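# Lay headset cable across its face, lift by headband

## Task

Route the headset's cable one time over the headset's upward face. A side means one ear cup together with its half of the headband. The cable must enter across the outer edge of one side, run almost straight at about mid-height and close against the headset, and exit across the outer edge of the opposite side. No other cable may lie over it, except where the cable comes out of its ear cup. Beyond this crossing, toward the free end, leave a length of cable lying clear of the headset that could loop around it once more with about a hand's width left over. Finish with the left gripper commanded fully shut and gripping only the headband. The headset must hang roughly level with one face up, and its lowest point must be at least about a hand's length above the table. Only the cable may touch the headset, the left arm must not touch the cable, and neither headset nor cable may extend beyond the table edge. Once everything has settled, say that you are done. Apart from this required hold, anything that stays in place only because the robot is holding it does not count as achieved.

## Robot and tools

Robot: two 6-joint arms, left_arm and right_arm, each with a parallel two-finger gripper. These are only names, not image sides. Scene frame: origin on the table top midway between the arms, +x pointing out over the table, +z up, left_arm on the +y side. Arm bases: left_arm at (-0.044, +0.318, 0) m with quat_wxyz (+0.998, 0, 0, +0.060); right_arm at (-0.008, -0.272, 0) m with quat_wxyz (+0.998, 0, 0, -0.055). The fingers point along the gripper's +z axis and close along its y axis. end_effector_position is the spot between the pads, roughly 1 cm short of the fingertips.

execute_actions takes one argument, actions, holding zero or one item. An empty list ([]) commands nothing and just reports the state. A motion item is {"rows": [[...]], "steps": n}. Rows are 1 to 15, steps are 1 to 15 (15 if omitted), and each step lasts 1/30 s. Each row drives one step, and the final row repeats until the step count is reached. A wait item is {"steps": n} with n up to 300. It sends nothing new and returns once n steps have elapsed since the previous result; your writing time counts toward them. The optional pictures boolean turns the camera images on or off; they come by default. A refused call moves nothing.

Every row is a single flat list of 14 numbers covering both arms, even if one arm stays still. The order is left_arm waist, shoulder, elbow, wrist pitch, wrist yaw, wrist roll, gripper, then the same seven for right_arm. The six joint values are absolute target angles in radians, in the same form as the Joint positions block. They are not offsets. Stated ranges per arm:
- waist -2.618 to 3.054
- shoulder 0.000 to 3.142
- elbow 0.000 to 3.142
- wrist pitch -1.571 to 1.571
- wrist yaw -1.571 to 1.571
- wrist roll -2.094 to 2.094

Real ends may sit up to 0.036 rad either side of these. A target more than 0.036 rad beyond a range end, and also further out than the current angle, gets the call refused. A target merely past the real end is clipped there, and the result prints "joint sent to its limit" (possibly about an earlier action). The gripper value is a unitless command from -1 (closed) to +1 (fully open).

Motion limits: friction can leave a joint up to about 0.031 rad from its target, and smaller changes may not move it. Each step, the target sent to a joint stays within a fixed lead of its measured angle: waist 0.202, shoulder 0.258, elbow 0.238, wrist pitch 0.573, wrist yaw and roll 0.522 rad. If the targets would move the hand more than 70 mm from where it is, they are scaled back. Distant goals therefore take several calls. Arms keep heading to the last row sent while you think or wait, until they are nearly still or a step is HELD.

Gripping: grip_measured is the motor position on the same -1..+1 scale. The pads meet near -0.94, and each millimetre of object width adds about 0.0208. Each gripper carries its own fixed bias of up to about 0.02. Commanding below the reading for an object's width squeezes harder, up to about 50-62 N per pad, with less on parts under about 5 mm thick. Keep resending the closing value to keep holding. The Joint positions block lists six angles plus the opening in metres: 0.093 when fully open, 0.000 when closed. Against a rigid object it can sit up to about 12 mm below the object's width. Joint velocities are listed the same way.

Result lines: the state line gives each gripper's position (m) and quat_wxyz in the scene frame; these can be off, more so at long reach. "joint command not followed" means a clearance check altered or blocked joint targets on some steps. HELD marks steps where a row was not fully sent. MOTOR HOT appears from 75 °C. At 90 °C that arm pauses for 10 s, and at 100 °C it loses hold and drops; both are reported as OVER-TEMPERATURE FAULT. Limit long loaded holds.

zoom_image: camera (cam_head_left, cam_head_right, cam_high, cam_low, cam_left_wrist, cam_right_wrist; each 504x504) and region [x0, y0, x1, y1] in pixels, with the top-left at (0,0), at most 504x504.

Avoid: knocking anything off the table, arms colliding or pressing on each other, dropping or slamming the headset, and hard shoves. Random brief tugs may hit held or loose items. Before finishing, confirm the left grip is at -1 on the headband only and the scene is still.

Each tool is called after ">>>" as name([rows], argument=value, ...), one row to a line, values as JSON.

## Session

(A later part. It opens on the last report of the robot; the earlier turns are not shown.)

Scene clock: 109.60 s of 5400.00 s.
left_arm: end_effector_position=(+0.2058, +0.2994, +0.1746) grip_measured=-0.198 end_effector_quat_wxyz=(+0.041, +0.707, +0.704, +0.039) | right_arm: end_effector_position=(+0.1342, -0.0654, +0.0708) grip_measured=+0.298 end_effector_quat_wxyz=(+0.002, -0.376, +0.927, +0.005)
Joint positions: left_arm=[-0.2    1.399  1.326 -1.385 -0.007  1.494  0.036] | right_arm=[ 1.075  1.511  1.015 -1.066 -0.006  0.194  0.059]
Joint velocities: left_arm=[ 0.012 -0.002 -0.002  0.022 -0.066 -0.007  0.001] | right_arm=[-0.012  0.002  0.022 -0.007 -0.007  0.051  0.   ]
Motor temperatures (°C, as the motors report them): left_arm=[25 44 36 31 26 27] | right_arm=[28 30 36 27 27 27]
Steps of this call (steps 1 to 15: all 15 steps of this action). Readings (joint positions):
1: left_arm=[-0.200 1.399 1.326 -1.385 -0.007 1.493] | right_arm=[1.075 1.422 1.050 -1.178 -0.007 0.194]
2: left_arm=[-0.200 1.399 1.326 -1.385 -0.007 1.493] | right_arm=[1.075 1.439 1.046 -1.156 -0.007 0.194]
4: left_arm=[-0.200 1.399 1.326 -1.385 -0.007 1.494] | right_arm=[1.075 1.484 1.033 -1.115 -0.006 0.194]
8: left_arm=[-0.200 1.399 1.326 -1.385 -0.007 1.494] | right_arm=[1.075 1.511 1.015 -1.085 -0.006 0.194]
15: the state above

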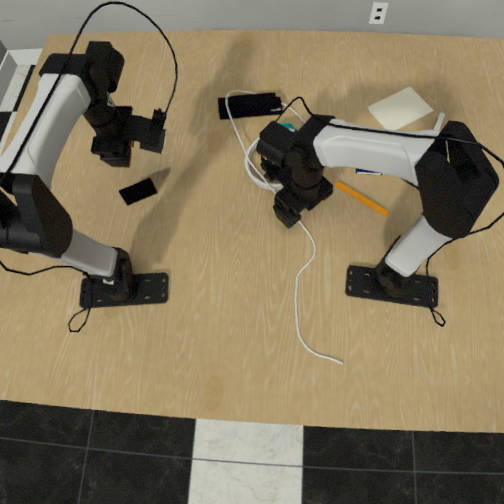

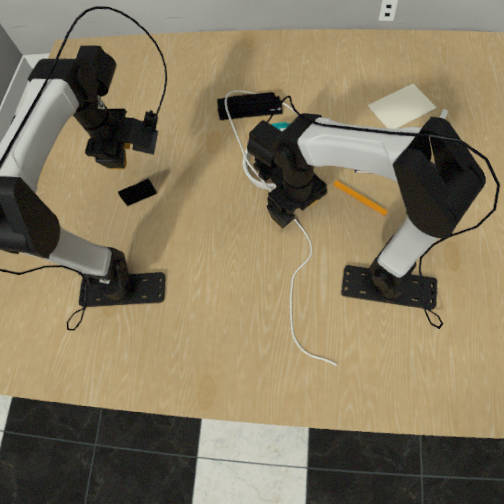

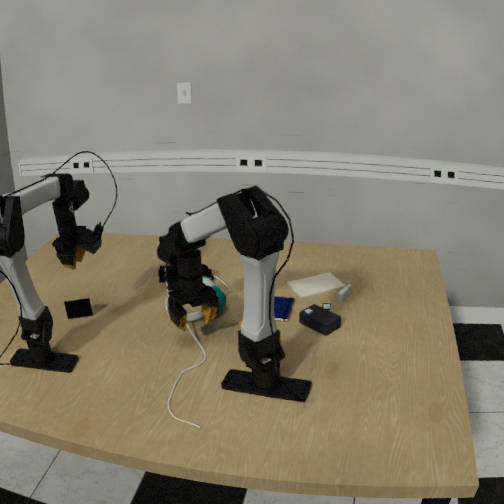

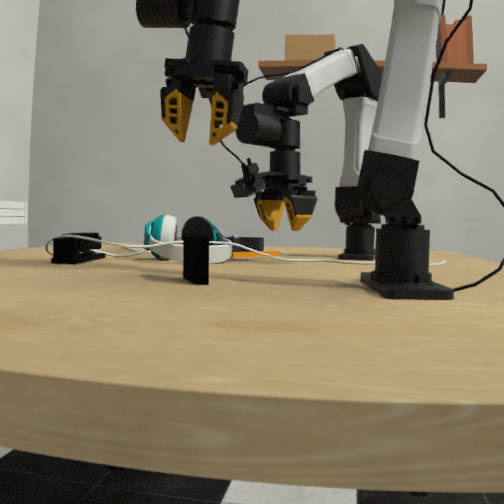

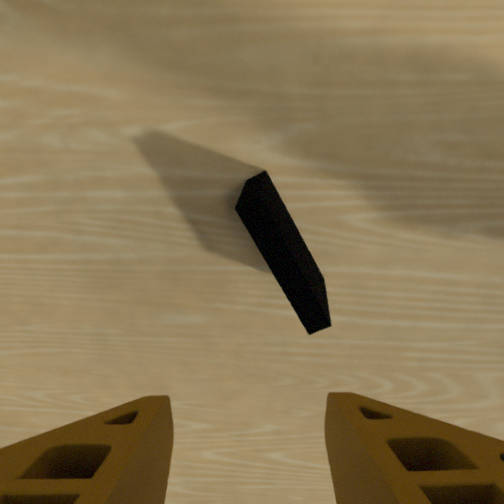

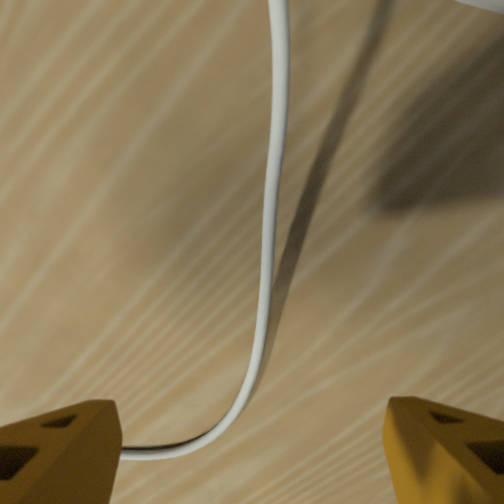

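>>> execute_actions([
  {"rows":[[-0.2,1.4,1.3,-1.4,0,1.5,-0.2,1.05,1.61,0.855,-0.81,0,0.2,0.3]]},
], pictures=false)

>>> execute_actions([
  {"rows":[[-0.2,1.4,1.3,-1.4,0,1.5,-0.2,1.05,1.61,0.855,-0.81,0,0.2,-1]]},
], pictures=false)

>>> execute_actions([
  {"rows":[[-0.2,1.4,1.3,-1.4,0,1.5,-0.2,0.9,1.45,1.0,-1.12,0,0,-1]]},
], pictures=false)

>>> execute_actions([
  {"rows":[[-0.2,1.4,1.3,-1.4,0,1.5,-0.2,0.61,1.31,0.87,-1.13,0,-0.45,-1]]},
], pictures=false)

>>> execute_actions([
  {"steps":10},
])

>>> zoom_image(camera="cam_head_left", region=[180,70,380,230])

Scene clock: 121.43 s of 5400.00 s.
left_arm: end_effector_position=(+0.2058, +0.2994, +0.1746) grip_measured=-0.198 end_effector_quat_wxyz=(+0.041, +0.708, +0.704, +0.039) | right_arm: end_effector_position=(+0.1322, -0.0763, +0.0134) grip_measured=+0.298 end_effector_quat_wxyz=(-0.019, -0.366, +0.931, -0.010)
Joint positions: left_arm=[-0.2    1.399  1.326 -1.385 -0.007  1.495  0.036] | right_arm=[ 1.058  1.607  0.863 -0.869 -0.003  0.199  0.059]
Joint velocities: left_arm=[-0.012  0.002 -0.002  0.007  0.022 -0.022  0.001] | right_arm=[ 0.007  0.007 -0.002  0.022 -0.022 -0.007 -0.   ]
Motor temperatures (°C, as the motors report them): left_arm=[25 42 36 31 26 27] | right_arm=[28 31 35 27 27 27]
Steps of this call (steps 1 to 15: the robot went on to your last target; steps 16 to 90: nothing new was sent; then 8.33 s passed at rest; steps 91 to 105: all 15 steps of this action). Readings (joint positions):
91: left_arm=[-0.200 1.399 1.326 -1.385 -0.007 1.494] | right_arm=[1.074 1.515 0.997 -1.032 -0.006 0.194]
92: left_arm=[-0.200 1.399 1.326 -1.385 -0.007 1.495] | right_arm=[1.070 1.525 0.964 -0.976 -0.006 0.194]
94: left_arm=[-0.200 1.399 1.326 -1.385 -0.007 1.495] | right_arm=[1.061 1.570 0.905 -0.913 -0.005 0.194]
98: left_arm=[-0.200 1.399 1.326 -1.385 -0.007 1.495] | right_arm=[1.058 1.607 0.863 -0.876 -0.005 0.194]
105: the state above

Scene clock: 121.93 s of 5400.00 s.
left_arm: end_effector_position=(+0.2058, +0.2994, +0.1746) grip_measured=-0.198 end_effector_quat_wxyz=(+0.041, +0.708, +0.704, +0.039) | right_arm: end_effector_position=(+0.1362, -0.0723, +0.0132) grip_measured=-0.996 end_effector_quat_wxyz=(-0.007, -0.366, +0.931, -0.006)
Joint positions: left_arm=[-0.2    1.399  1.326 -1.385 -0.007  1.495  0.036] | right_arm=[ 1.058  1.607  0.863 -0.846  0.001  0.199  0.   ]
Joint velocities: left_arm=[ 0.007 -0.002  0.002  0.022  0.007 -0.007  0.   ] | right_arm=[-0.002 -0.002  0.032 -0.051  0.022 -0.037  0.   ]
Motor temperatures (°C, as the motors report them): left_arm=[25 42 36 31 26 27] | right_arm=[28 31 35 27 27 27]
Steps of this call (steps 1 to 15: all 15 steps of this action). Readings (joint positions):
1: left_arm=[-0.200 1.399 1.326 -1.385 -0.007 1.495] | right_arm=[1.058 1.607 0.863 -0.868 -0.001 0.199]
2: left_arm=[-0.200 1.399 1.326 -1.385 -0.007 1.495] | right_arm=[1.058 1.607 0.863 -0.863 0.001 0.199]
4: left_arm=[-0.200 1.399 1.326 -1.385 -0.007 1.495] | right_arm=[1.058 1.607 0.863 -0.851 0.001 0.199]
8: left_arm=[-0.200 1.399 1.326 -1.385 -0.007 1.495] | right_arm=[1.058 1.607 0.863 -0.846 0.001 0.199]
15: the state above

Scene clock: 122.43 s of 5400.00 s.
left_arm: end_effector_position=(+0.2058, +0.2994, +0.1746) grip_measured=-0.198 end_effector_quat_wxyz=(+0.041, +0.708, +0.704, +0.039) | right_arm: end_effector_position=(+0.1634, -0.1007, +0.0831) grip_measured=-0.996 end_effector_quat_wxyz=(+0.016, -0.377, +0.926, +0.005)
Joint positions: left_arm=[-0.2    1.399  1.326 -1.385 -0.007  1.495  0.036] | right_arm=[ 0.898  1.444  1.004 -1.098  0.002  0.014  0.   ]
Joint velocities: left_arm=[-0.007 -0.002 -0.022 -0.037 -0.051  0.022  0.001] | right_arm=[-0.012 -0.002  0.002 -0.139 -0.051 -0.037  0.   ]
Motor temperatures (°C, as the motors report them): left_arm=[25 42 36 31 26 27] | right_arm=[28 31 35 27 27 27]
Steps of this call (steps 1 to 15: all 15 steps of this action). Readings (joint positions):
1: left_arm=[-0.200 1.399 1.326 -1.385 -0.007 1.495] | right_arm=[1.043 1.596 0.876 -0.874 -0.005 0.173]
2: left_arm=[-0.200 1.399 1.326 -1.385 -0.007 1.495] | right_arm=[1.007 1.572 0.900 -0.929 -0.010 0.141]
4: left_arm=[-0.200 1.399 1.326 -1.385 -0.007 1.495] | right_arm=[0.928 1.501 0.955 -0.997 -0.004 0.093]
8: left_arm=[-0.200 1.399 1.326 -1.385 -0.007 1.495] | right_arm=[0.898 1.444 1.004 -1.045 0.002 0.042]
15: the state above

Scene clock: 122.93 s of 5400.00 s.
left_arm: end_effector_position=(+0.2058, +0.2994, +0.1746) grip_measured=-0.198 end_effector_quat_wxyz=(+0.041, +0.708, +0.704, +0.039) | right_arm: end_effector_position=(+0.1754, -0.1734, +0.0790) grip_measured=-0.996 end_effector_quat_wxyz=(+0.010, -0.446, +0.895, -0.002)
Joint positions: left_arm=[-0.2    1.399  1.326 -1.385 -0.007  1.495  0.036] | right_arm=[ 0.608  1.324  0.892 -1.119  0.005 -0.427  0.   ]
Joint velocities: left_arm=[ 0.007 -0.022  0.007  0.022  0.007 -0.051  0.   ] | right_arm=[-0.012 -0.022 -0.007 -0.066  0.007 -0.066  0.   ]
Motor temperatures (°C, as the motors report them): left_arm=[25 42 36 31 26 27] | right_arm=[28 31 35 27 27 27]
Steps of this call (steps 1 to 15: all 15 steps of this action). Readings (joint positions):
1: left_arm=[-0.200 1.399 1.326 -1.385 -0.007 1.495] | right_arm=[0.875 1.429 0.988 -1.088 -0.008 -0.052]
2: left_arm=[-0.200 1.399 1.326 -1.385 -0.007 1.495] | right_arm=[0.818 1.396 0.954 -1.080 -0.014 -0.133]
4: left_arm=[-0.200 1.399 1.326 -1.385 -0.007 1.495] | right_arm=[0.678 1.340 0.907 -1.101 -0.006 -0.245]
8: left_arm=[-0.200 1.399 1.326 -1.385 -0.007 1.495] | right_arm=[0.608 1.324 0.892 -1.119 0.006 -0.361]
15: the state above

Scene clock: 123.27 s of 5400.00 s.
left_arm: end_effector_position=(+0.2058, +0.2994, +0.1746) grip_measured=-0.198 end_effector_quat_wxyz=(+0.041, +0.708, +0.704, +0.039) | right_arm: end_effector_position=(+0.1754, -0.1734, +0.0790) grip_measured=-0.996 end_effector_quat_wxyz=(+0.010, -0.453, +0.892, -0.002)
Joint positions: left_arm=[-0.2    1.399  1.326 -1.385 -0.007  1.495  0.036] | right_arm=[ 0.608  1.324  0.892 -1.119  0.005 -0.442  0.   ]
Joint velocities: left_arm=[-0.032 -0.002 -0.007  0.007 -0.022 -0.037 -0.001] | right_arm=[-0.002  0.002 -0.007 -0.007 -0.066 -0.022  0.   ]
Motor temperatures (°C, as the motors report them): left_arm=[25 42 36 31 26 27] | right_arm=[28 31 35 27 27 27]
Steps of this call (steps 1 to 10: the robot went on to your last target). Readings (joint positions):
1: left_arm=[-0.200 1.399 1.326 -1.385 -0.007 1.495] | right_arm=[0.608 1.324 0.892 -1.119 0.005 -0.430]
2: left_arm=[-0.200 1.399 1.326 -1.385 -0.007 1.495] | right_arm=[0.608 1.324 0.892 -1.119 0.005 -0.433]
4: left_arm=[-0.200 1.399 1.326 -1.385 -0.007 1.495] | right_arm=[0.608 1.324 0.892 -1.119 0.005 -0.437]
8: left_arm=[-0.200 1.399 1.326 -1.385 -0.007 1.495] | right_arm=[0.608 1.324 0.892 -1.119 0.005 -0.441]
10: the state above

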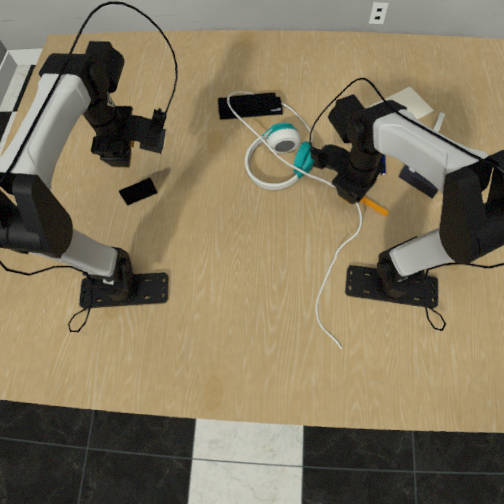

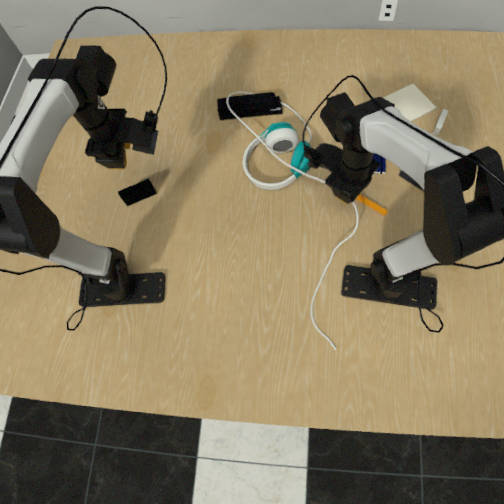

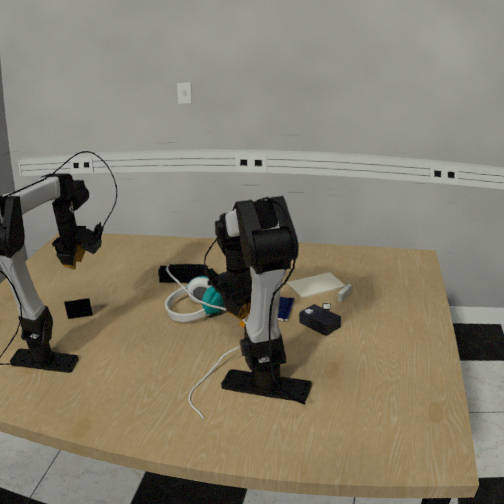

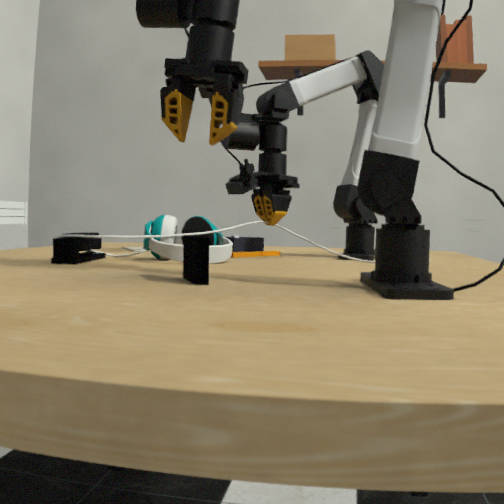

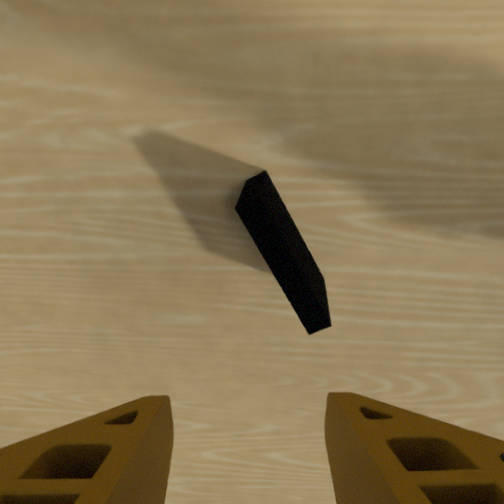

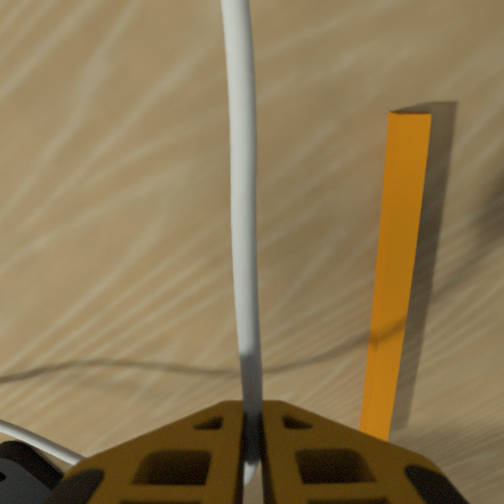

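Region (180, 70, 380, 230) of cam_head_left's 504x504 image, scaled by 2.520, with more detail than that image has; it fills the top 403 rows of this view, and the rest is white.

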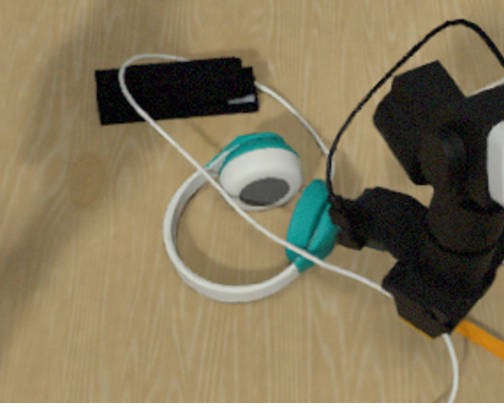

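>>> execute_actions([
  {"rows":[[-0.6,1.9,1.5,-1.15,0.8,1.57,-0.2,0.61,1.31,0.87,-1.13,0,-0.45,-1]]},
], pictures=false)

>>> execute_actions([
  {"steps":10},
], pictures=false)

>>> execute_actions([
  {"rows":[[-0.6,2.05,1.49,-1.0,0.8,1.57,-0.2,0.61,1.31,0.87,-1.13,0,-0.45,-1]]},
])

Scene clock: 131.80 s of 5400.00 s.
left_arm: end_effector_position=(+0.2090, +0.0620, +0.1020) grip_measured=-0.198 end_effector_quat_wxyz=(+0.144, +0.796, +0.500, -0.308) | right_arm: end_effector_position=(+0.1754, -0.1734, +0.0790) grip_measured=-0.996 end_effector_quat_wxyz=(+0.010, -0.453, +0.891, -0.002)
Joint positions: left_arm=[-0.608  1.928  1.465 -1.178  0.692  1.556  0.036] | right_arm=[ 0.608  1.324  0.892 -1.119  0.005 -0.444  0.   ]
Joint velocities: left_arm=[ 0.007  0.012  0.002  0.037  0.608  0.037 -0.   ] | right_arm=[-0.022 -0.012 -0.007 -0.037 -0.022 -0.037  0.   ]
Motor temperatures (°C, as the motors report them): left_arm=[25 41 36 30 26 27] | right_arm=[28 31 35 26 27 27]
Steps of this call (steps 1 to 30: the robot went on to your last target; steps 31 to 90: nothing new was sent; then 5.03 s passed at rest; steps 91 to 105: all 15 steps of this action). Readings (joint positions):
91: left_arm=[-0.210 1.412 1.335 -1.386 0.017 1.499] | right_arm=[0.608 1.324 0.892 -1.119 0.005 -0.444]
92: left_arm=[-0.236 1.440 1.360 -1.378 0.064 1.506] | right_arm=[0.608 1.324 0.892 -1.119 0.005 -0.444]
94: left_arm=[-0.303 1.519 1.404 -1.336 0.164 1.516] | right_arm=[0.608 1.324 0.892 -1.119 0.005 -0.444]
98: left_arm=[-0.444 1.702 1.448 -1.261 0.375 1.532] | right_arm=[0.608 1.324 0.892 -1.119 0.005 -0.444]
105: the state above

Scene clock: 132.13 s of 5400.00 s.
left_arm: end_effector_position=(+0.2061, +0.0516, +0.1161) grip_measured=-0.198 end_effector_quat_wxyz=(+0.175, +0.786, +0.487, -0.337) | right_arm: end_effector_position=(+0.1754, -0.1734, +0.0790) grip_measured=-0.996 end_effector_quat_wxyz=(+0.010, -0.454, +0.891, -0.002)
Joint positions: left_arm=[-0.607  1.914  1.465 -1.169  0.778  1.564  0.036] | right_arm=[ 0.608  1.324  0.892 -1.119  0.005 -0.444  0.   ]
Joint velocities: left_arm=[-0.007  0.002 -0.017  0.051  0.066  0.007  0.002] | right_arm=[-0.002  0.002 -0.017 -0.095  0.037 -0.095  0.   ]
Motor temperatures (°C, as the motors report them): left_arm=[25 41 36 30 26 27] | right_arm=[28 31 35 26 27 27]
Steps of this call (steps 1 to 10: the robot went on to your last target). Readings (joint positions):
1: left_arm=[-0.608 1.927 1.465 -1.176 0.711 1.558] | right_arm=[0.608 1.324 0.892 -1.119 0.005 -0.444]
2: left_arm=[-0.607 1.923 1.465 -1.174 0.727 1.559] | right_arm=[0.608 1.324 0.892 -1.119 0.005 -0.444]
4: left_arm=[-0.607 1.917 1.465 -1.172 0.750 1.561] | right_arm=[0.608 1.324 0.892 -1.119 0.005 -0.444]
8: left_arm=[-0.607 1.914 1.465 -1.170 0.773 1.563] | right_arm=[0.608 1.324 0.892 -1.119 0.005 -0.444]
10: the state above

Scene clock: 132.63 s of 5400.00 s.
left_arm: end_effector_position=(+0.2304, +0.0370, +0.0680) grip_measured=-0.198 end_effector_quat_wxyz=(+0.182, +0.785, +0.484, -0.340) | right_arm: end_effector_position=(+0.1754, -0.1734, +0.0790) grip_measured=-0.996 end_effector_quat_wxyz=(+0.010, -0.454, +0.891, -0.002)
Joint positions: left_arm=[-0.607  2.064  1.477 -1.023  0.791  1.565  0.036] | right_arm=[ 0.608  1.324  0.892 -1.119  0.005 -0.444  0.   ]
Joint velocities: left_arm=[-0.007  0.002  0.012  0.007 -0.007  0.037  0.   ] | right_arm=[-0.002  0.002 -0.032 -0.051 -0.022 -0.081  0.   ]
Motor temperatures (°C, as the motors report them): left_arm=[25 41 36 30 26 27] | right_arm=[28 31 35 26 27 27]
Steps of this call (steps 1 to 15: all 15 steps of this action). Readings (joint positions):
1: left_arm=[-0.607 1.925 1.467 -1.161 0.782 1.564] | right_arm=[0.608 1.324 0.892 -1.119 0.005 -0.444]
2: left_arm=[-0.607 1.945 1.474 -1.137 0.788 1.565] | right_arm=[0.608 1.324 0.892 -1.119 0.005 -0.444]
4: left_arm=[-0.607 2.003 1.477 -1.084 0.791 1.565] | right_arm=[0.608 1.324 0.892 -1.119 0.005 -0.444]
8: left_arm=[-0.607 2.066 1.477 -1.043 0.791 1.565] | right_arm=[0.608 1.324 0.892 -1.119 0.005 -0.444]
15: the state above

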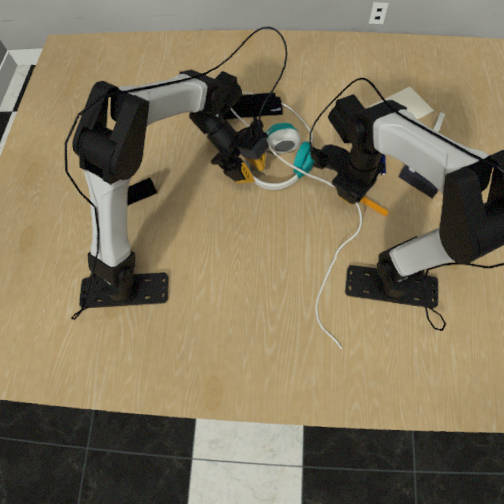

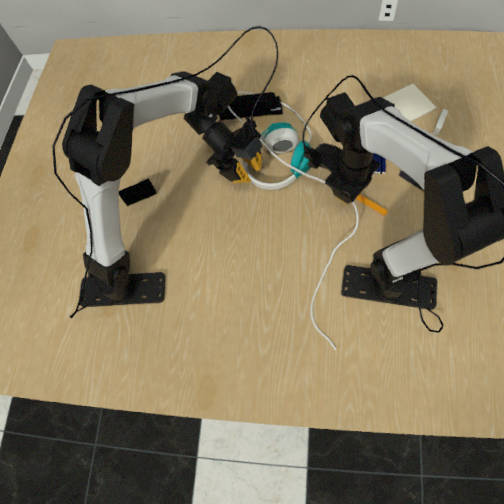

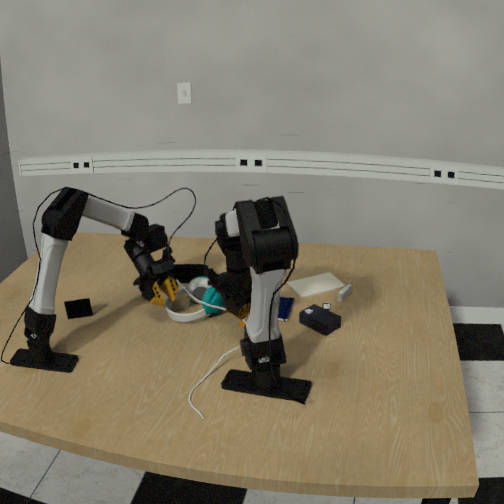

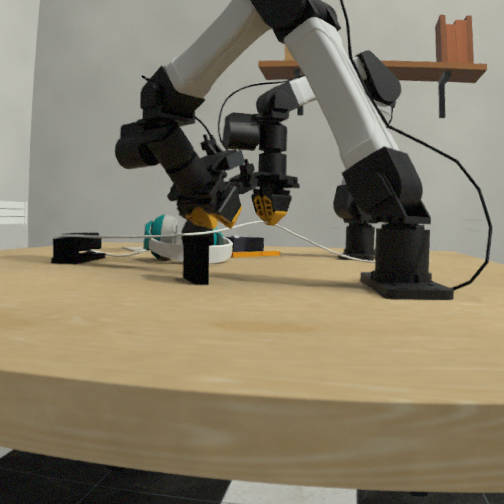

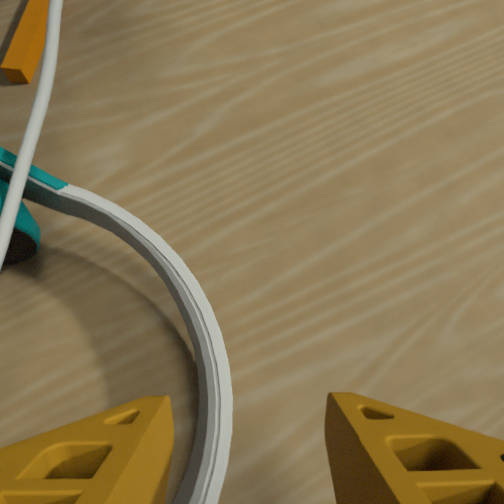

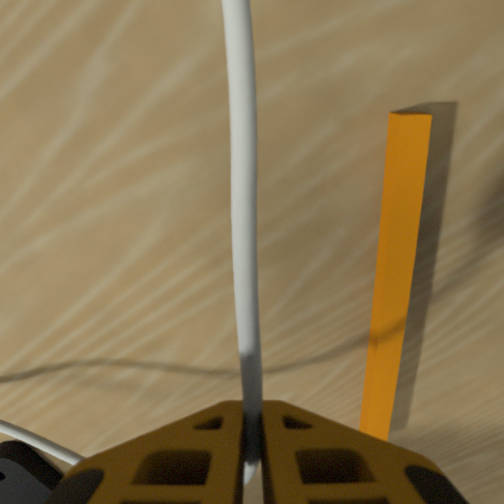

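>>> execute_actions([
  {"rows":[[-0.66,2.08,1.56,-1.02,0.8,1.57,-0.1,0.61,1.31,0.87,-1.13,0,-0.45,-1]],"steps":10},
], pictures=false)

>>> execute_actions([
  {"rows":[[-0.66,2.16,1.42,-0.82,0.8,1.57,-0.1,0.61,1.31,0.87,-1.13,0,-0.45,-1]]},
], pictures=false)

>>> execute_actions([
  {"rows":[[-0.66,2.16,1.42,-0.82,0.8,1.57,-1,0.61,1.31,0.87,-1.13,0,-0.45,-1]]},
], pictures=false)

>>> execute_actions([
  {"rows":[[-0.66,2.08,1.56,-1.03,0.8,1.57,-1,0.5,1.3,0.87,-1.13,0,-0.55,-1]]},
])

Scene clock: 142.60 s of 5400.00 s.
left_arm: end_effector_position=(+0.2291, +0.0161, +0.0781) grip_measured=-0.102 end_effector_quat_wxyz=(+0.192, +0.801, +0.457, -0.334) | right_arm: end_effector_position=(+0.1754, -0.1734, +0.0790) grip_measured=-0.996 end_effector_quat_wxyz=(+0.010, -0.454, +0.891, -0.002)
Joint positions: left_arm=[-0.656  2.074  1.535 -1.024  0.792  1.565  0.04 ] | right_arm=[ 0.608  1.324  0.892 -1.119  0.005 -0.444  0.   ]
Joint velocities: left_arm=[-0.017 -0.017 -0.002  0.022  0.007 -0.051  0.   ] | right_arm=[ 0.007 -0.012 -0.017  0.022 -0.037  0.095  0.   ]
Motor temperatures (°C, as the motors report them): left_arm=[25 43 36 30 26 27] | right_arm=[28 32 35 26 27 27]
Steps of this call (steps 1 to 15: the robot went on to your last target; steps 16 to 90: nothing new was sent; then 6.63 s passed at rest; steps 91 to 100: all 10 steps of this action). Readings (joint positions):
91: left_arm=[-0.611 2.066 1.485 -1.023 0.790 1.565] | right_arm=[0.608 1.324 0.892 -1.119 0.005 -0.444]
92: left_arm=[-0.617 2.071 1.499 -1.025 0.790 1.565] | right_arm=[0.608 1.324 0.892 -1.119 0.005 -0.444]
94: left_arm=[-0.637 2.074 1.523 -1.024 0.790 1.565] | right_arm=[0.608 1.324 0.892 -1.119 0.005 -0.444]
98: left_arm=[-0.656 2.074 1.535 -1.024 0.792 1.565] | right_arm=[0.608 1.324 0.892 -1.119 0.005 -0.444]
100: the state above

Scene clock: 143.10 s of 5400.00 s.
left_arm: end_effector_position=(+0.2268, +0.0168, +0.0180) grip_measured=-0.102 end_effector_quat_wxyz=(+0.184, +0.798, +0.461, -0.342) | right_arm: end_effector_position=(+0.1754, -0.1734, +0.0790) grip_measured=-0.996 end_effector_quat_wxyz=(+0.010, -0.454, +0.891, -0.002)
Joint positions: left_arm=[-0.656  2.174  1.431 -0.846  0.798  1.565  0.04 ] | right_arm=[ 0.608  1.324  0.892 -1.119  0.005 -0.444  0.   ]
Joint velocities: left_arm=[ 0.022  0.002 -0.012  0.066  0.007 -0.007  0.001] | right_arm=[-0.007 -0.017 -0.012  0.022 -0.051  0.051  0.   ]
Motor temperatures (°C, as the motors report them): left_arm=[25 43 36 30 26 27] | right_arm=[28 32 35 26 27 27]
Steps of this call (steps 1 to 15: all 15 steps of this action). Readings (joint positions):
1: left_arm=[-0.656 2.077 1.523 -1.000 0.796 1.565] | right_arm=[0.608 1.324 0.892 -1.119 0.005 -0.444]
2: left_arm=[-0.656 2.083 1.503 -0.961 0.799 1.565] | right_arm=[0.608 1.324 0.892 -1.119 0.005 -0.444]
4: left_arm=[-0.656 2.117 1.469 -0.913 0.799 1.565] | right_arm=[0.608 1.324 0.892 -1.119 0.005 -0.444]
8: left_arm=[-0.656 2.173 1.433 -0.874 0.798 1.565] | right_arm=[0.608 1.324 0.892 -1.119 0.005 -0.444]
15: the state above

Scene clock: 143.60 s of 5400.00 s.
left_arm: end_effector_position=(+0.2329, +0.0121, +0.0255) grip_measured=-0.884 end_effector_quat_wxyz=(+0.208, +0.806, +0.444, -0.332) | right_arm: end_effector_position=(+0.1754, -0.1734, +0.0790) grip_measured=-0.996 end_effector_quat_wxyz=(+0.010, -0.454, +0.891, -0.002)
Joint positions: left_arm=[-0.656  2.156  1.431 -0.815  0.805  1.584  0.003] | right_arm=[ 0.608  1.324  0.892 -1.119  0.005 -0.444  0.   ]
Joint velocities: left_arm=[-0.012  0.007 -0.012 -0.022 -0.022 -0.007  0.   ] | right_arm=[ 0.002 -0.002  0.017 -0.022 -0.037 -0.022  0.   ]
Motor temperatures (°C, as the motors report them): left_arm=[25 44 36 30 26 27] | right_arm=[28 32 35 26 27 27]
Steps of this call (steps 1 to 15: all 15 steps of this action). Readings (joint positions):
1: left_arm=[-0.656 2.174 1.431 -0.844 0.798 1.565] | right_arm=[0.608 1.324 0.892 -1.119 0.005 -0.444]
2: left_arm=[-0.656 2.174 1.431 -0.843 0.798 1.565] | right_arm=[0.608 1.324 0.892 -1.119 0.005 -0.444]
4: left_arm=[-0.656 2.171 1.431 -0.833 0.802 1.575] | right_arm=[0.608 1.324 0.892 -1.119 0.005 -0.444]
8: left_arm=[-0.656 2.156 1.431 -0.816 0.805 1.582] | right_arm=[0.608 1.324 0.892 -1.119 0.005 -0.444]
15: the state above

Scene clock: 144.10 s of 5400.00 s.
left_arm: end_effector_position=(+0.2306, +0.0158, +0.0743) grip_measured=-0.890 end_effector_quat_wxyz=(+0.191, +0.802, +0.458, -0.333) | right_arm: end_effector_position=(+0.1842, -0.1919, +0.0790) grip_measured=-0.996 end_effector_quat_wxyz=(+0.010, -0.451, +0.893, -0.001)
Joint positions: left_arm=[-0.656  2.085  1.538 -1.019  0.788  1.564  0.002] | right_arm=[ 0.506  1.324  0.892 -1.119  0.001 -0.54   0.   ]
Joint velocities: left_arm=[-0.022  0.012 -0.022 -0.154  0.022 -0.066 -0.   ] | right_arm=[-0.007 -0.007  0.017 -0.037 -0.007  0.095  0.   ]
Motor temperatures (°C, as the motors report them): left_arm=[25 44 36 30 26 27] | right_arm=[28 32 35 26 27 27]
Steps of this call (steps 1 to 15: all 15 steps of this action). Readings (joint positions):
1: left_arm=[-0.656 2.153 1.447 -0.839 0.803 1.585] | right_arm=[0.596 1.324 0.892 -1.119 -0.000 -0.459]
2: left_arm=[-0.656 2.150 1.471 -0.878 0.801 1.585] | right_arm=[0.566 1.324 0.892 -1.119 -0.003 -0.477]
4: left_arm=[-0.656 2.124 1.511 -0.928 0.794 1.575] | right_arm=[0.518 1.324 0.892 -1.119 0.000 -0.500]
8: left_arm=[-0.656 2.084 1.538 -0.977 0.794 1.569] | right_arm=[0.506 1.324 0.892 -1.119 0.001 -0.525]
15: the state above

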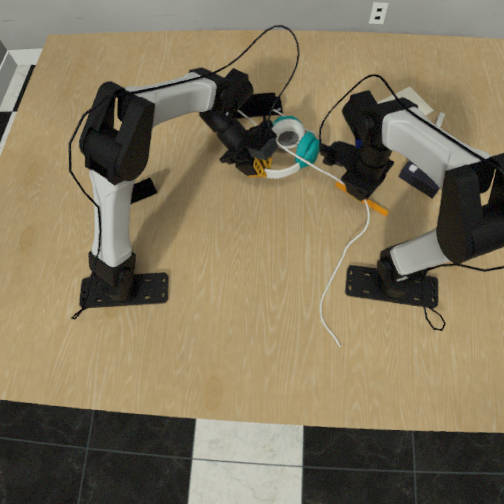

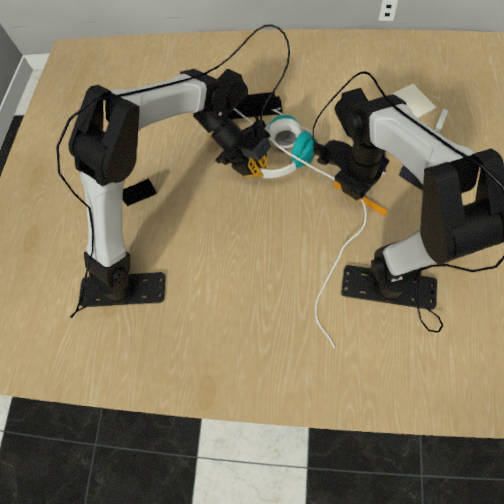

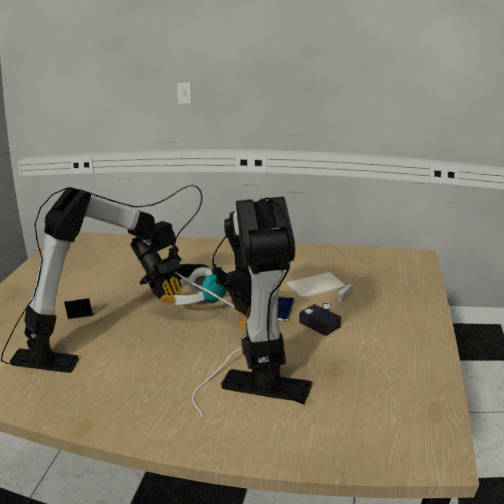

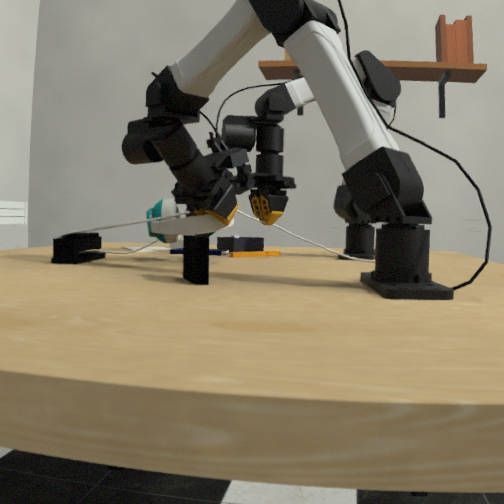

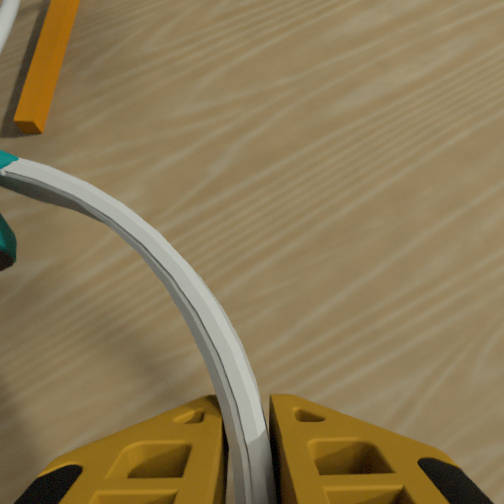

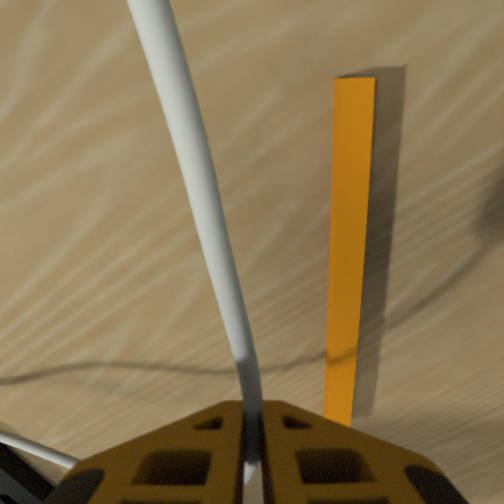

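>>> execute_actions([
  {"rows":[[-0.66,2.25,1.95,-1.26,0.8,1.57,-1,0.3,1.38,0.99,-1.17,0,-0.8,-1]]},
], pictures=false)

>>> execute_actions([
  {"rows":[[-0.66,2.48,2.42,-1.48,0.8,1.57,-1,0.1,1.45,1.09,-1.2,0,-1.05,-1]]},
], pictures=false)

>>> execute_actions([
  {"steps":10},
])

Scene clock: 156.67 s of 5400.00 s.
left_arm: end_effector_position=(+0.2696, -0.0065, +0.0963) grip_measured=-0.890 end_effector_quat_wxyz=(+0.178, +0.799, +0.465, -0.336) | right_arm: end_effector_position=(+0.2113, -0.2300, +0.0936) grip_measured=-0.996 end_effector_quat_wxyz=(+0.016, -0.468, +0.883, -0.006)
Joint positions: left_arm=[-0.657  2.266  1.921 -1.245  0.78   1.559  0.002] | right_arm=[ 0.3    1.361  0.978 -1.154  0.001 -0.785  0.   ]
Joint velocities: left_arm=[ 0.012 -0.007 -0.017 -0.11   0.037 -0.022 -0.   ] | right_arm=[-0.007 -0.007 -0.027  0.022 -0.051  0.051  0.   ]
Motor temperatures (°C, as the motors report them): left_arm=[25 46 37 30 26 27] | right_arm=[28 32 35 26 27 27]
Steps of this call (steps 1 to 15: the robot went on to your last target; steps 16 to 90: nothing new was sent; then 9.07 s passed at rest; steps 91 to 105: all 15 steps of this action). Readings (joint positions):
91: left_arm=[-0.656 2.108 1.575 -1.075 0.785 1.564] | right_arm=[0.482 1.329 0.902 -1.130 -0.010 -0.581]
92: left_arm=[-0.656 2.153 1.652 -1.136 0.786 1.563] | right_arm=[0.423 1.343 0.925 -1.146 -0.013 -0.625]
94: left_arm=[-0.657 2.238 1.795 -1.179 0.783 1.561] | right_arm=[0.327 1.360 0.964 -1.145 -0.003 -0.685]
98: left_arm=[-0.657 2.273 1.909 -1.199 0.781 1.559] | right_arm=[0.300 1.361 0.978 -1.146 0.001 -0.749]
105: the state above

Scene clock: 157.17 s of 5400.00 s.
left_arm: end_effector_position=(+0.3084, -0.0292, +0.1116) grip_measured=-0.890 end_effector_quat_wxyz=(+0.185, +0.802, +0.462, -0.330) | right_arm: end_effector_position=(+0.2332, -0.2753, +0.1034) grip_measured=-0.996 end_effector_quat_wxyz=(+0.011, -0.489, +0.872, -0.008)
Joint positions: left_arm=[-0.657  2.497  2.39  -1.463  0.777  1.558  0.002] | right_arm=[ 0.098  1.432  1.076 -1.187  0.003 -1.034  0.   ]
Joint velocities: left_arm=[ 0.007  0.002  0.012 -0.051  0.066  0.007 -0.   ] | right_arm=[-0.007 -0.007  0.002  0.022  0.007 -0.081  0.   ]
Motor temperatures (°C, as the motors report them): left_arm=[25 46 37 30 26 27] | right_arm=[28 32 35 26 27 27]
Steps of this call (steps 1 to 15: all 15 steps of this action). Readings (joint positions):
1: left_arm=[-0.657 2.294 1.964 -1.295 0.779 1.560] | right_arm=[0.277 1.371 0.992 -1.168 -0.009 -0.823]
2: left_arm=[-0.657 2.346 2.051 -1.352 0.783 1.560] | right_arm=[0.223 1.393 1.020 -1.184 -0.013 -0.869]
4: left_arm=[-0.657 2.447 2.203 -1.392 0.782 1.559] | right_arm=[0.128 1.426 1.064 -1.179 -0.004 -0.931]
8: left_arm=[-0.657 2.521 2.356 -1.423 0.777 1.558] | right_arm=[0.098 1.432 1.076 -1.180 0.003 -0.997]
15: the state above

Scene clock: 157.50 s of 5400.00 s.
left_arm: end_effector_position=(+0.3063, -0.0279, +0.1117) grip_measured=-0.890 end_effector_quat_wxyz=(+0.180, +0.800, +0.464, -0.333) | right_arm: end_effector_position=(+0.2329, -0.2753, +0.1034) grip_measured=-0.996 end_effector_quat_wxyz=(+0.011, -0.492, +0.870, -0.008)
Joint positions: left_arm=[-0.657  2.497  2.39  -1.476  0.777  1.558  0.002] | right_arm=[ 0.098  1.432  1.076 -1.188  0.003 -1.043  0.   ]
Joint velocities: left_arm=[-0.002 -0.012 -0.012  0.007 -0.051 -0.125  0.   ] | right_arm=[ 0.007 -0.007  0.012 -0.037 -0.066 -0.022  0.   ]
Motor temperatures (°C, as the motors report them): left_arm=[25 46 37 30 26 27] | right_arm=[28 32 35 26 27 27]
Steps of this call (steps 1 to 10: the robot went on to your last target). Readings (joint positions):
1: left_arm=[-0.657 2.497 2.390 -1.466 0.777 1.558] | right_arm=[0.098 1.432 1.076 -1.187 0.003 -1.036]
2: left_arm=[-0.657 2.497 2.390 -1.469 0.777 1.558] | right_arm=[0.098 1.432 1.076 -1.187 0.003 -1.037]
4: left_arm=[-0.657 2.497 2.390 -1.473 0.777 1.558] | right_arm=[0.098 1.432 1.076 -1.188 0.003 -1.040]
8: left_arm=[-0.657 2.497 2.390 -1.476 0.777 1.558] | right_arm=[0.098 1.432 1.076 -1.188 0.003 -1.042]
10: the state above

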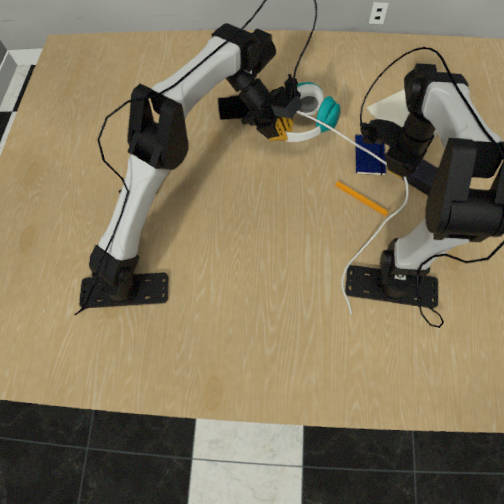

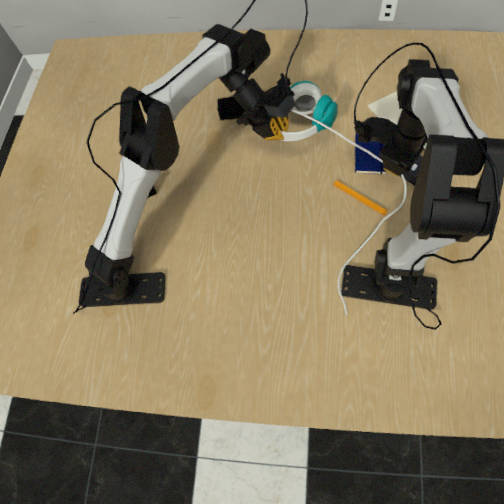

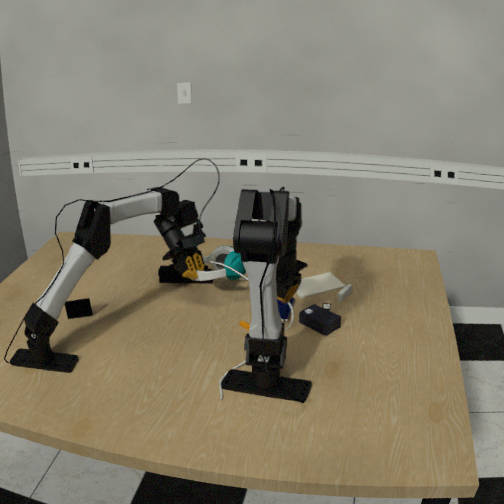

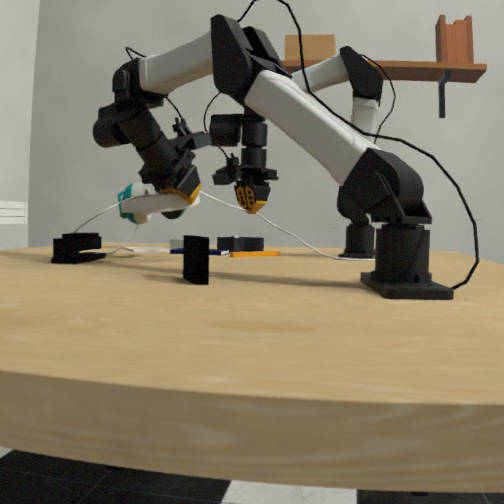

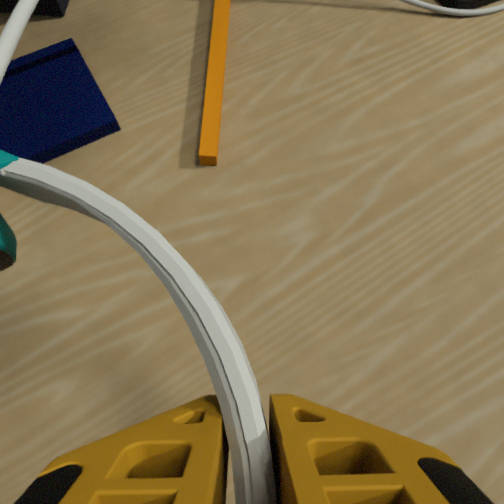

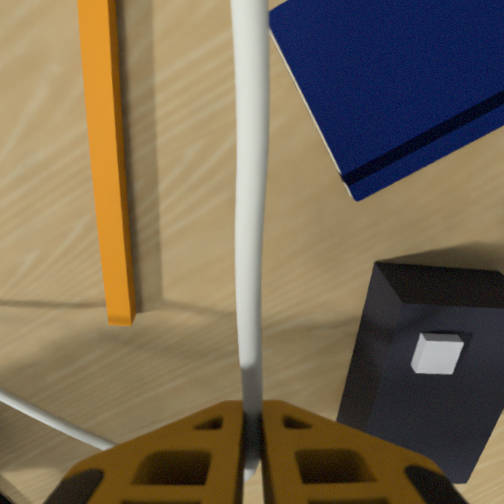

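Pull more cable to shrink the loop.

>>> execute_actions([
  {"rows":[[-0.7,2.48,2.42,-1.48,0.8,1.57,-1,-0.1,1.45,1.09,-1.2,0,-1.25,-1]]},
], pictures=false)

>>> execute_actions([
  {"rows":[[-0.72,2.48,2.42,-1.48,0.8,1.57,-1,-0.3,1.45,1.09,-1.2,0,-1.45,-1]]},
])

>>> zoom_image(camera="cam_low", region=[30,150,270,290])

Scene clock: 164.33 s of 5400.00 s.
left_arm: end_effector_position=(+0.2915, -0.0417, +0.1117) grip_measured=-0.890 end_effector_quat_wxyz=(+0.173, +0.810, +0.448, -0.337) | right_arm: end_effector_position=(+0.2272, -0.3235, +0.1034) grip_measured=-0.996 end_effector_quat_wxyz=(+0.008, -0.489, +0.872, -0.010)
Joint positions: left_arm=[-0.697  2.497  2.39  -1.478  0.777  1.558  0.002] | right_arm=[-0.104  1.432  1.076 -1.188  0.004 -1.237  0.   ]
Joint velocities: left_arm=[ 0.012 -0.022  0.002 -0.022  0.037 -0.007 -0.001] | right_arm=[-0.002 -0.007  0.007  0.022  0.022 -0.125  0.   ]
Motor temperatures (°C, as the motors report them): left_arm=[25 49 38 30 26 27] | right_arm=[28 32 36 26 27 27]
Steps of this call (steps 1 to 30: the robot went on to your last target; steps 31 to 90: nothing new was sent; then 3.33 s passed at rest; steps 91 to 105: all 15 steps of this action). Readings (joint positions):
91: left_arm=[-0.659 2.497 2.390 -1.477 0.777 1.558] | right_arm=[0.076 1.432 1.076 -1.188 -0.007 -1.073]
92: left_arm=[-0.662 2.497 2.390 -1.477 0.777 1.558] | right_arm=[0.024 1.432 1.076 -1.188 -0.013 -1.108]
94: left_arm=[-0.674 2.497 2.390 -1.478 0.777 1.558] | right_arm=[-0.074 1.432 1.076 -1.188 -0.003 -1.156]
98: left_arm=[-0.696 2.497 2.390 -1.478 0.777 1.558] | right_arm=[-0.104 1.432 1.076 -1.188 0.004 -1.208]
105: the state above

Scene clock: 164.83 s of 5400.00 s.
left_arm: end_effector_position=(+0.2865, -0.0463, +0.1117) grip_measured=-0.890 end_effector_quat_wxyz=(+0.170, +0.813, +0.443, -0.339) | right_arm: end_effector_position=(+0.2122, -0.3691, +0.1034) grip_measured=-0.996 end_effector_quat_wxyz=(+0.006, -0.489, +0.872, -0.011)
Joint positions: left_arm=[-0.711  2.497  2.39  -1.478  0.777  1.558  0.002] | right_arm=[-0.304  1.432  1.076 -1.189  0.004 -1.436  0.   ]
Joint velocities: left_arm=[-0.002 -0.012  0.002  0.022 -0.095  0.051 -0.   ] | right_arm=[ 0.012  0.002 -0.012  0.022  0.022 -0.007  0.   ]
Motor temperatures (°C, as the motors report them): left_arm=[25 50 38 30 26 27] | right_arm=[28 32 36 26 27 27]
Steps of this call (steps 1 to 15: all 15 steps of this action). Readings (joint positions):
1: left_arm=[-0.697 2.497 2.390 -1.478 0.777 1.558] | right_arm=[-0.125 1.432 1.076 -1.188 -0.006 -1.267]
2: left_arm=[-0.699 2.497 2.390 -1.478 0.777 1.558] | right_arm=[-0.177 1.432 1.076 -1.189 -0.012 -1.303]
4: left_arm=[-0.702 2.497 2.390 -1.478 0.777 1.558] | right_arm=[-0.274 1.432 1.076 -1.189 -0.002 -1.353]
8: left_arm=[-0.710 2.497 2.390 -1.478 0.777 1.558] | right_arm=[-0.304 1.432 1.076 -1.189 0.004 -1.406]
15: the state above

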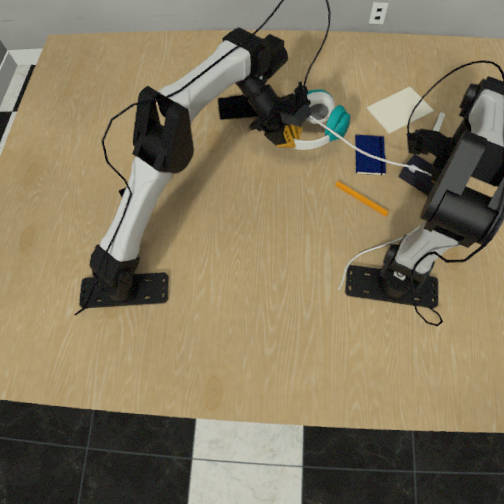

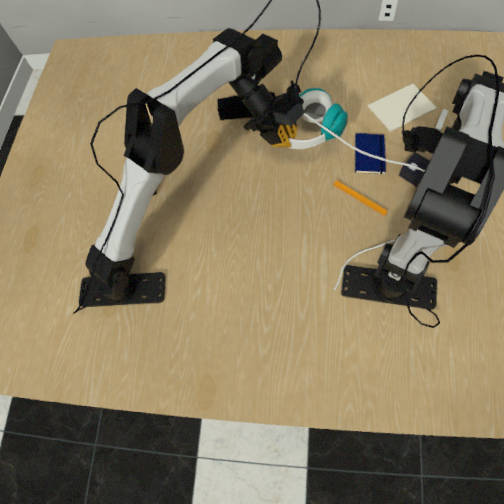

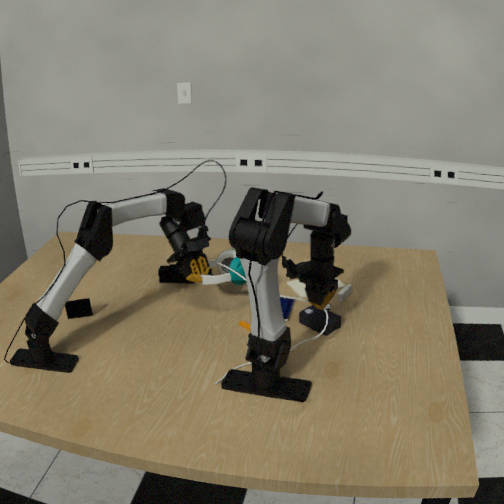

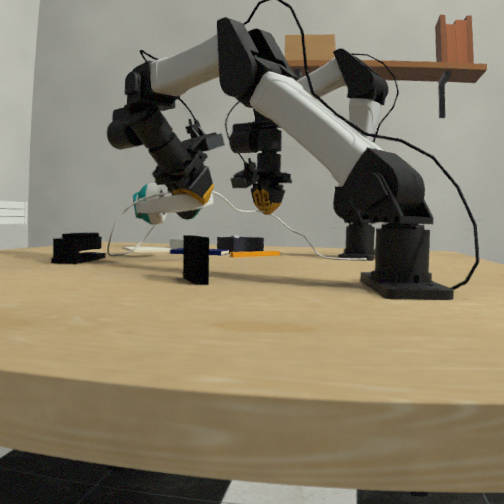

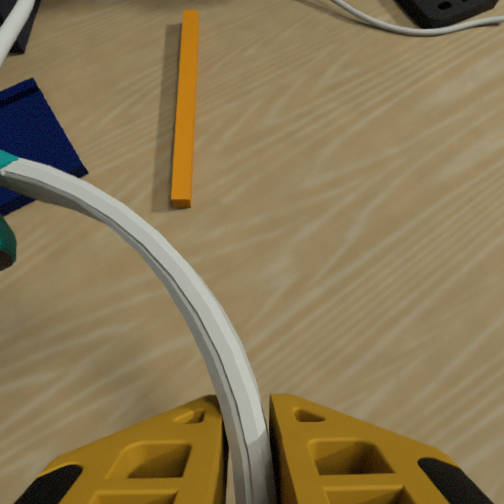

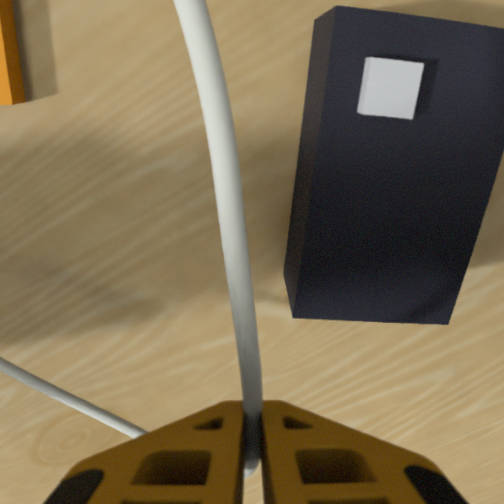

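Region (30, 150, 270, 290) of cam_low's 504x504 image, scaled by 2.100, with more detail than that image has; it fills the top 294 rows of this view, and the rest is white.

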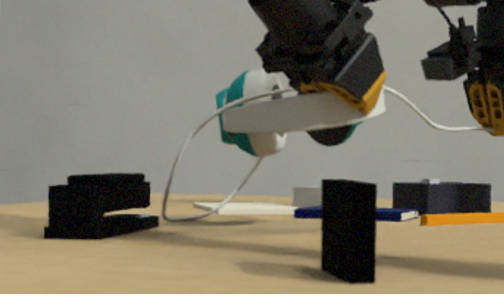

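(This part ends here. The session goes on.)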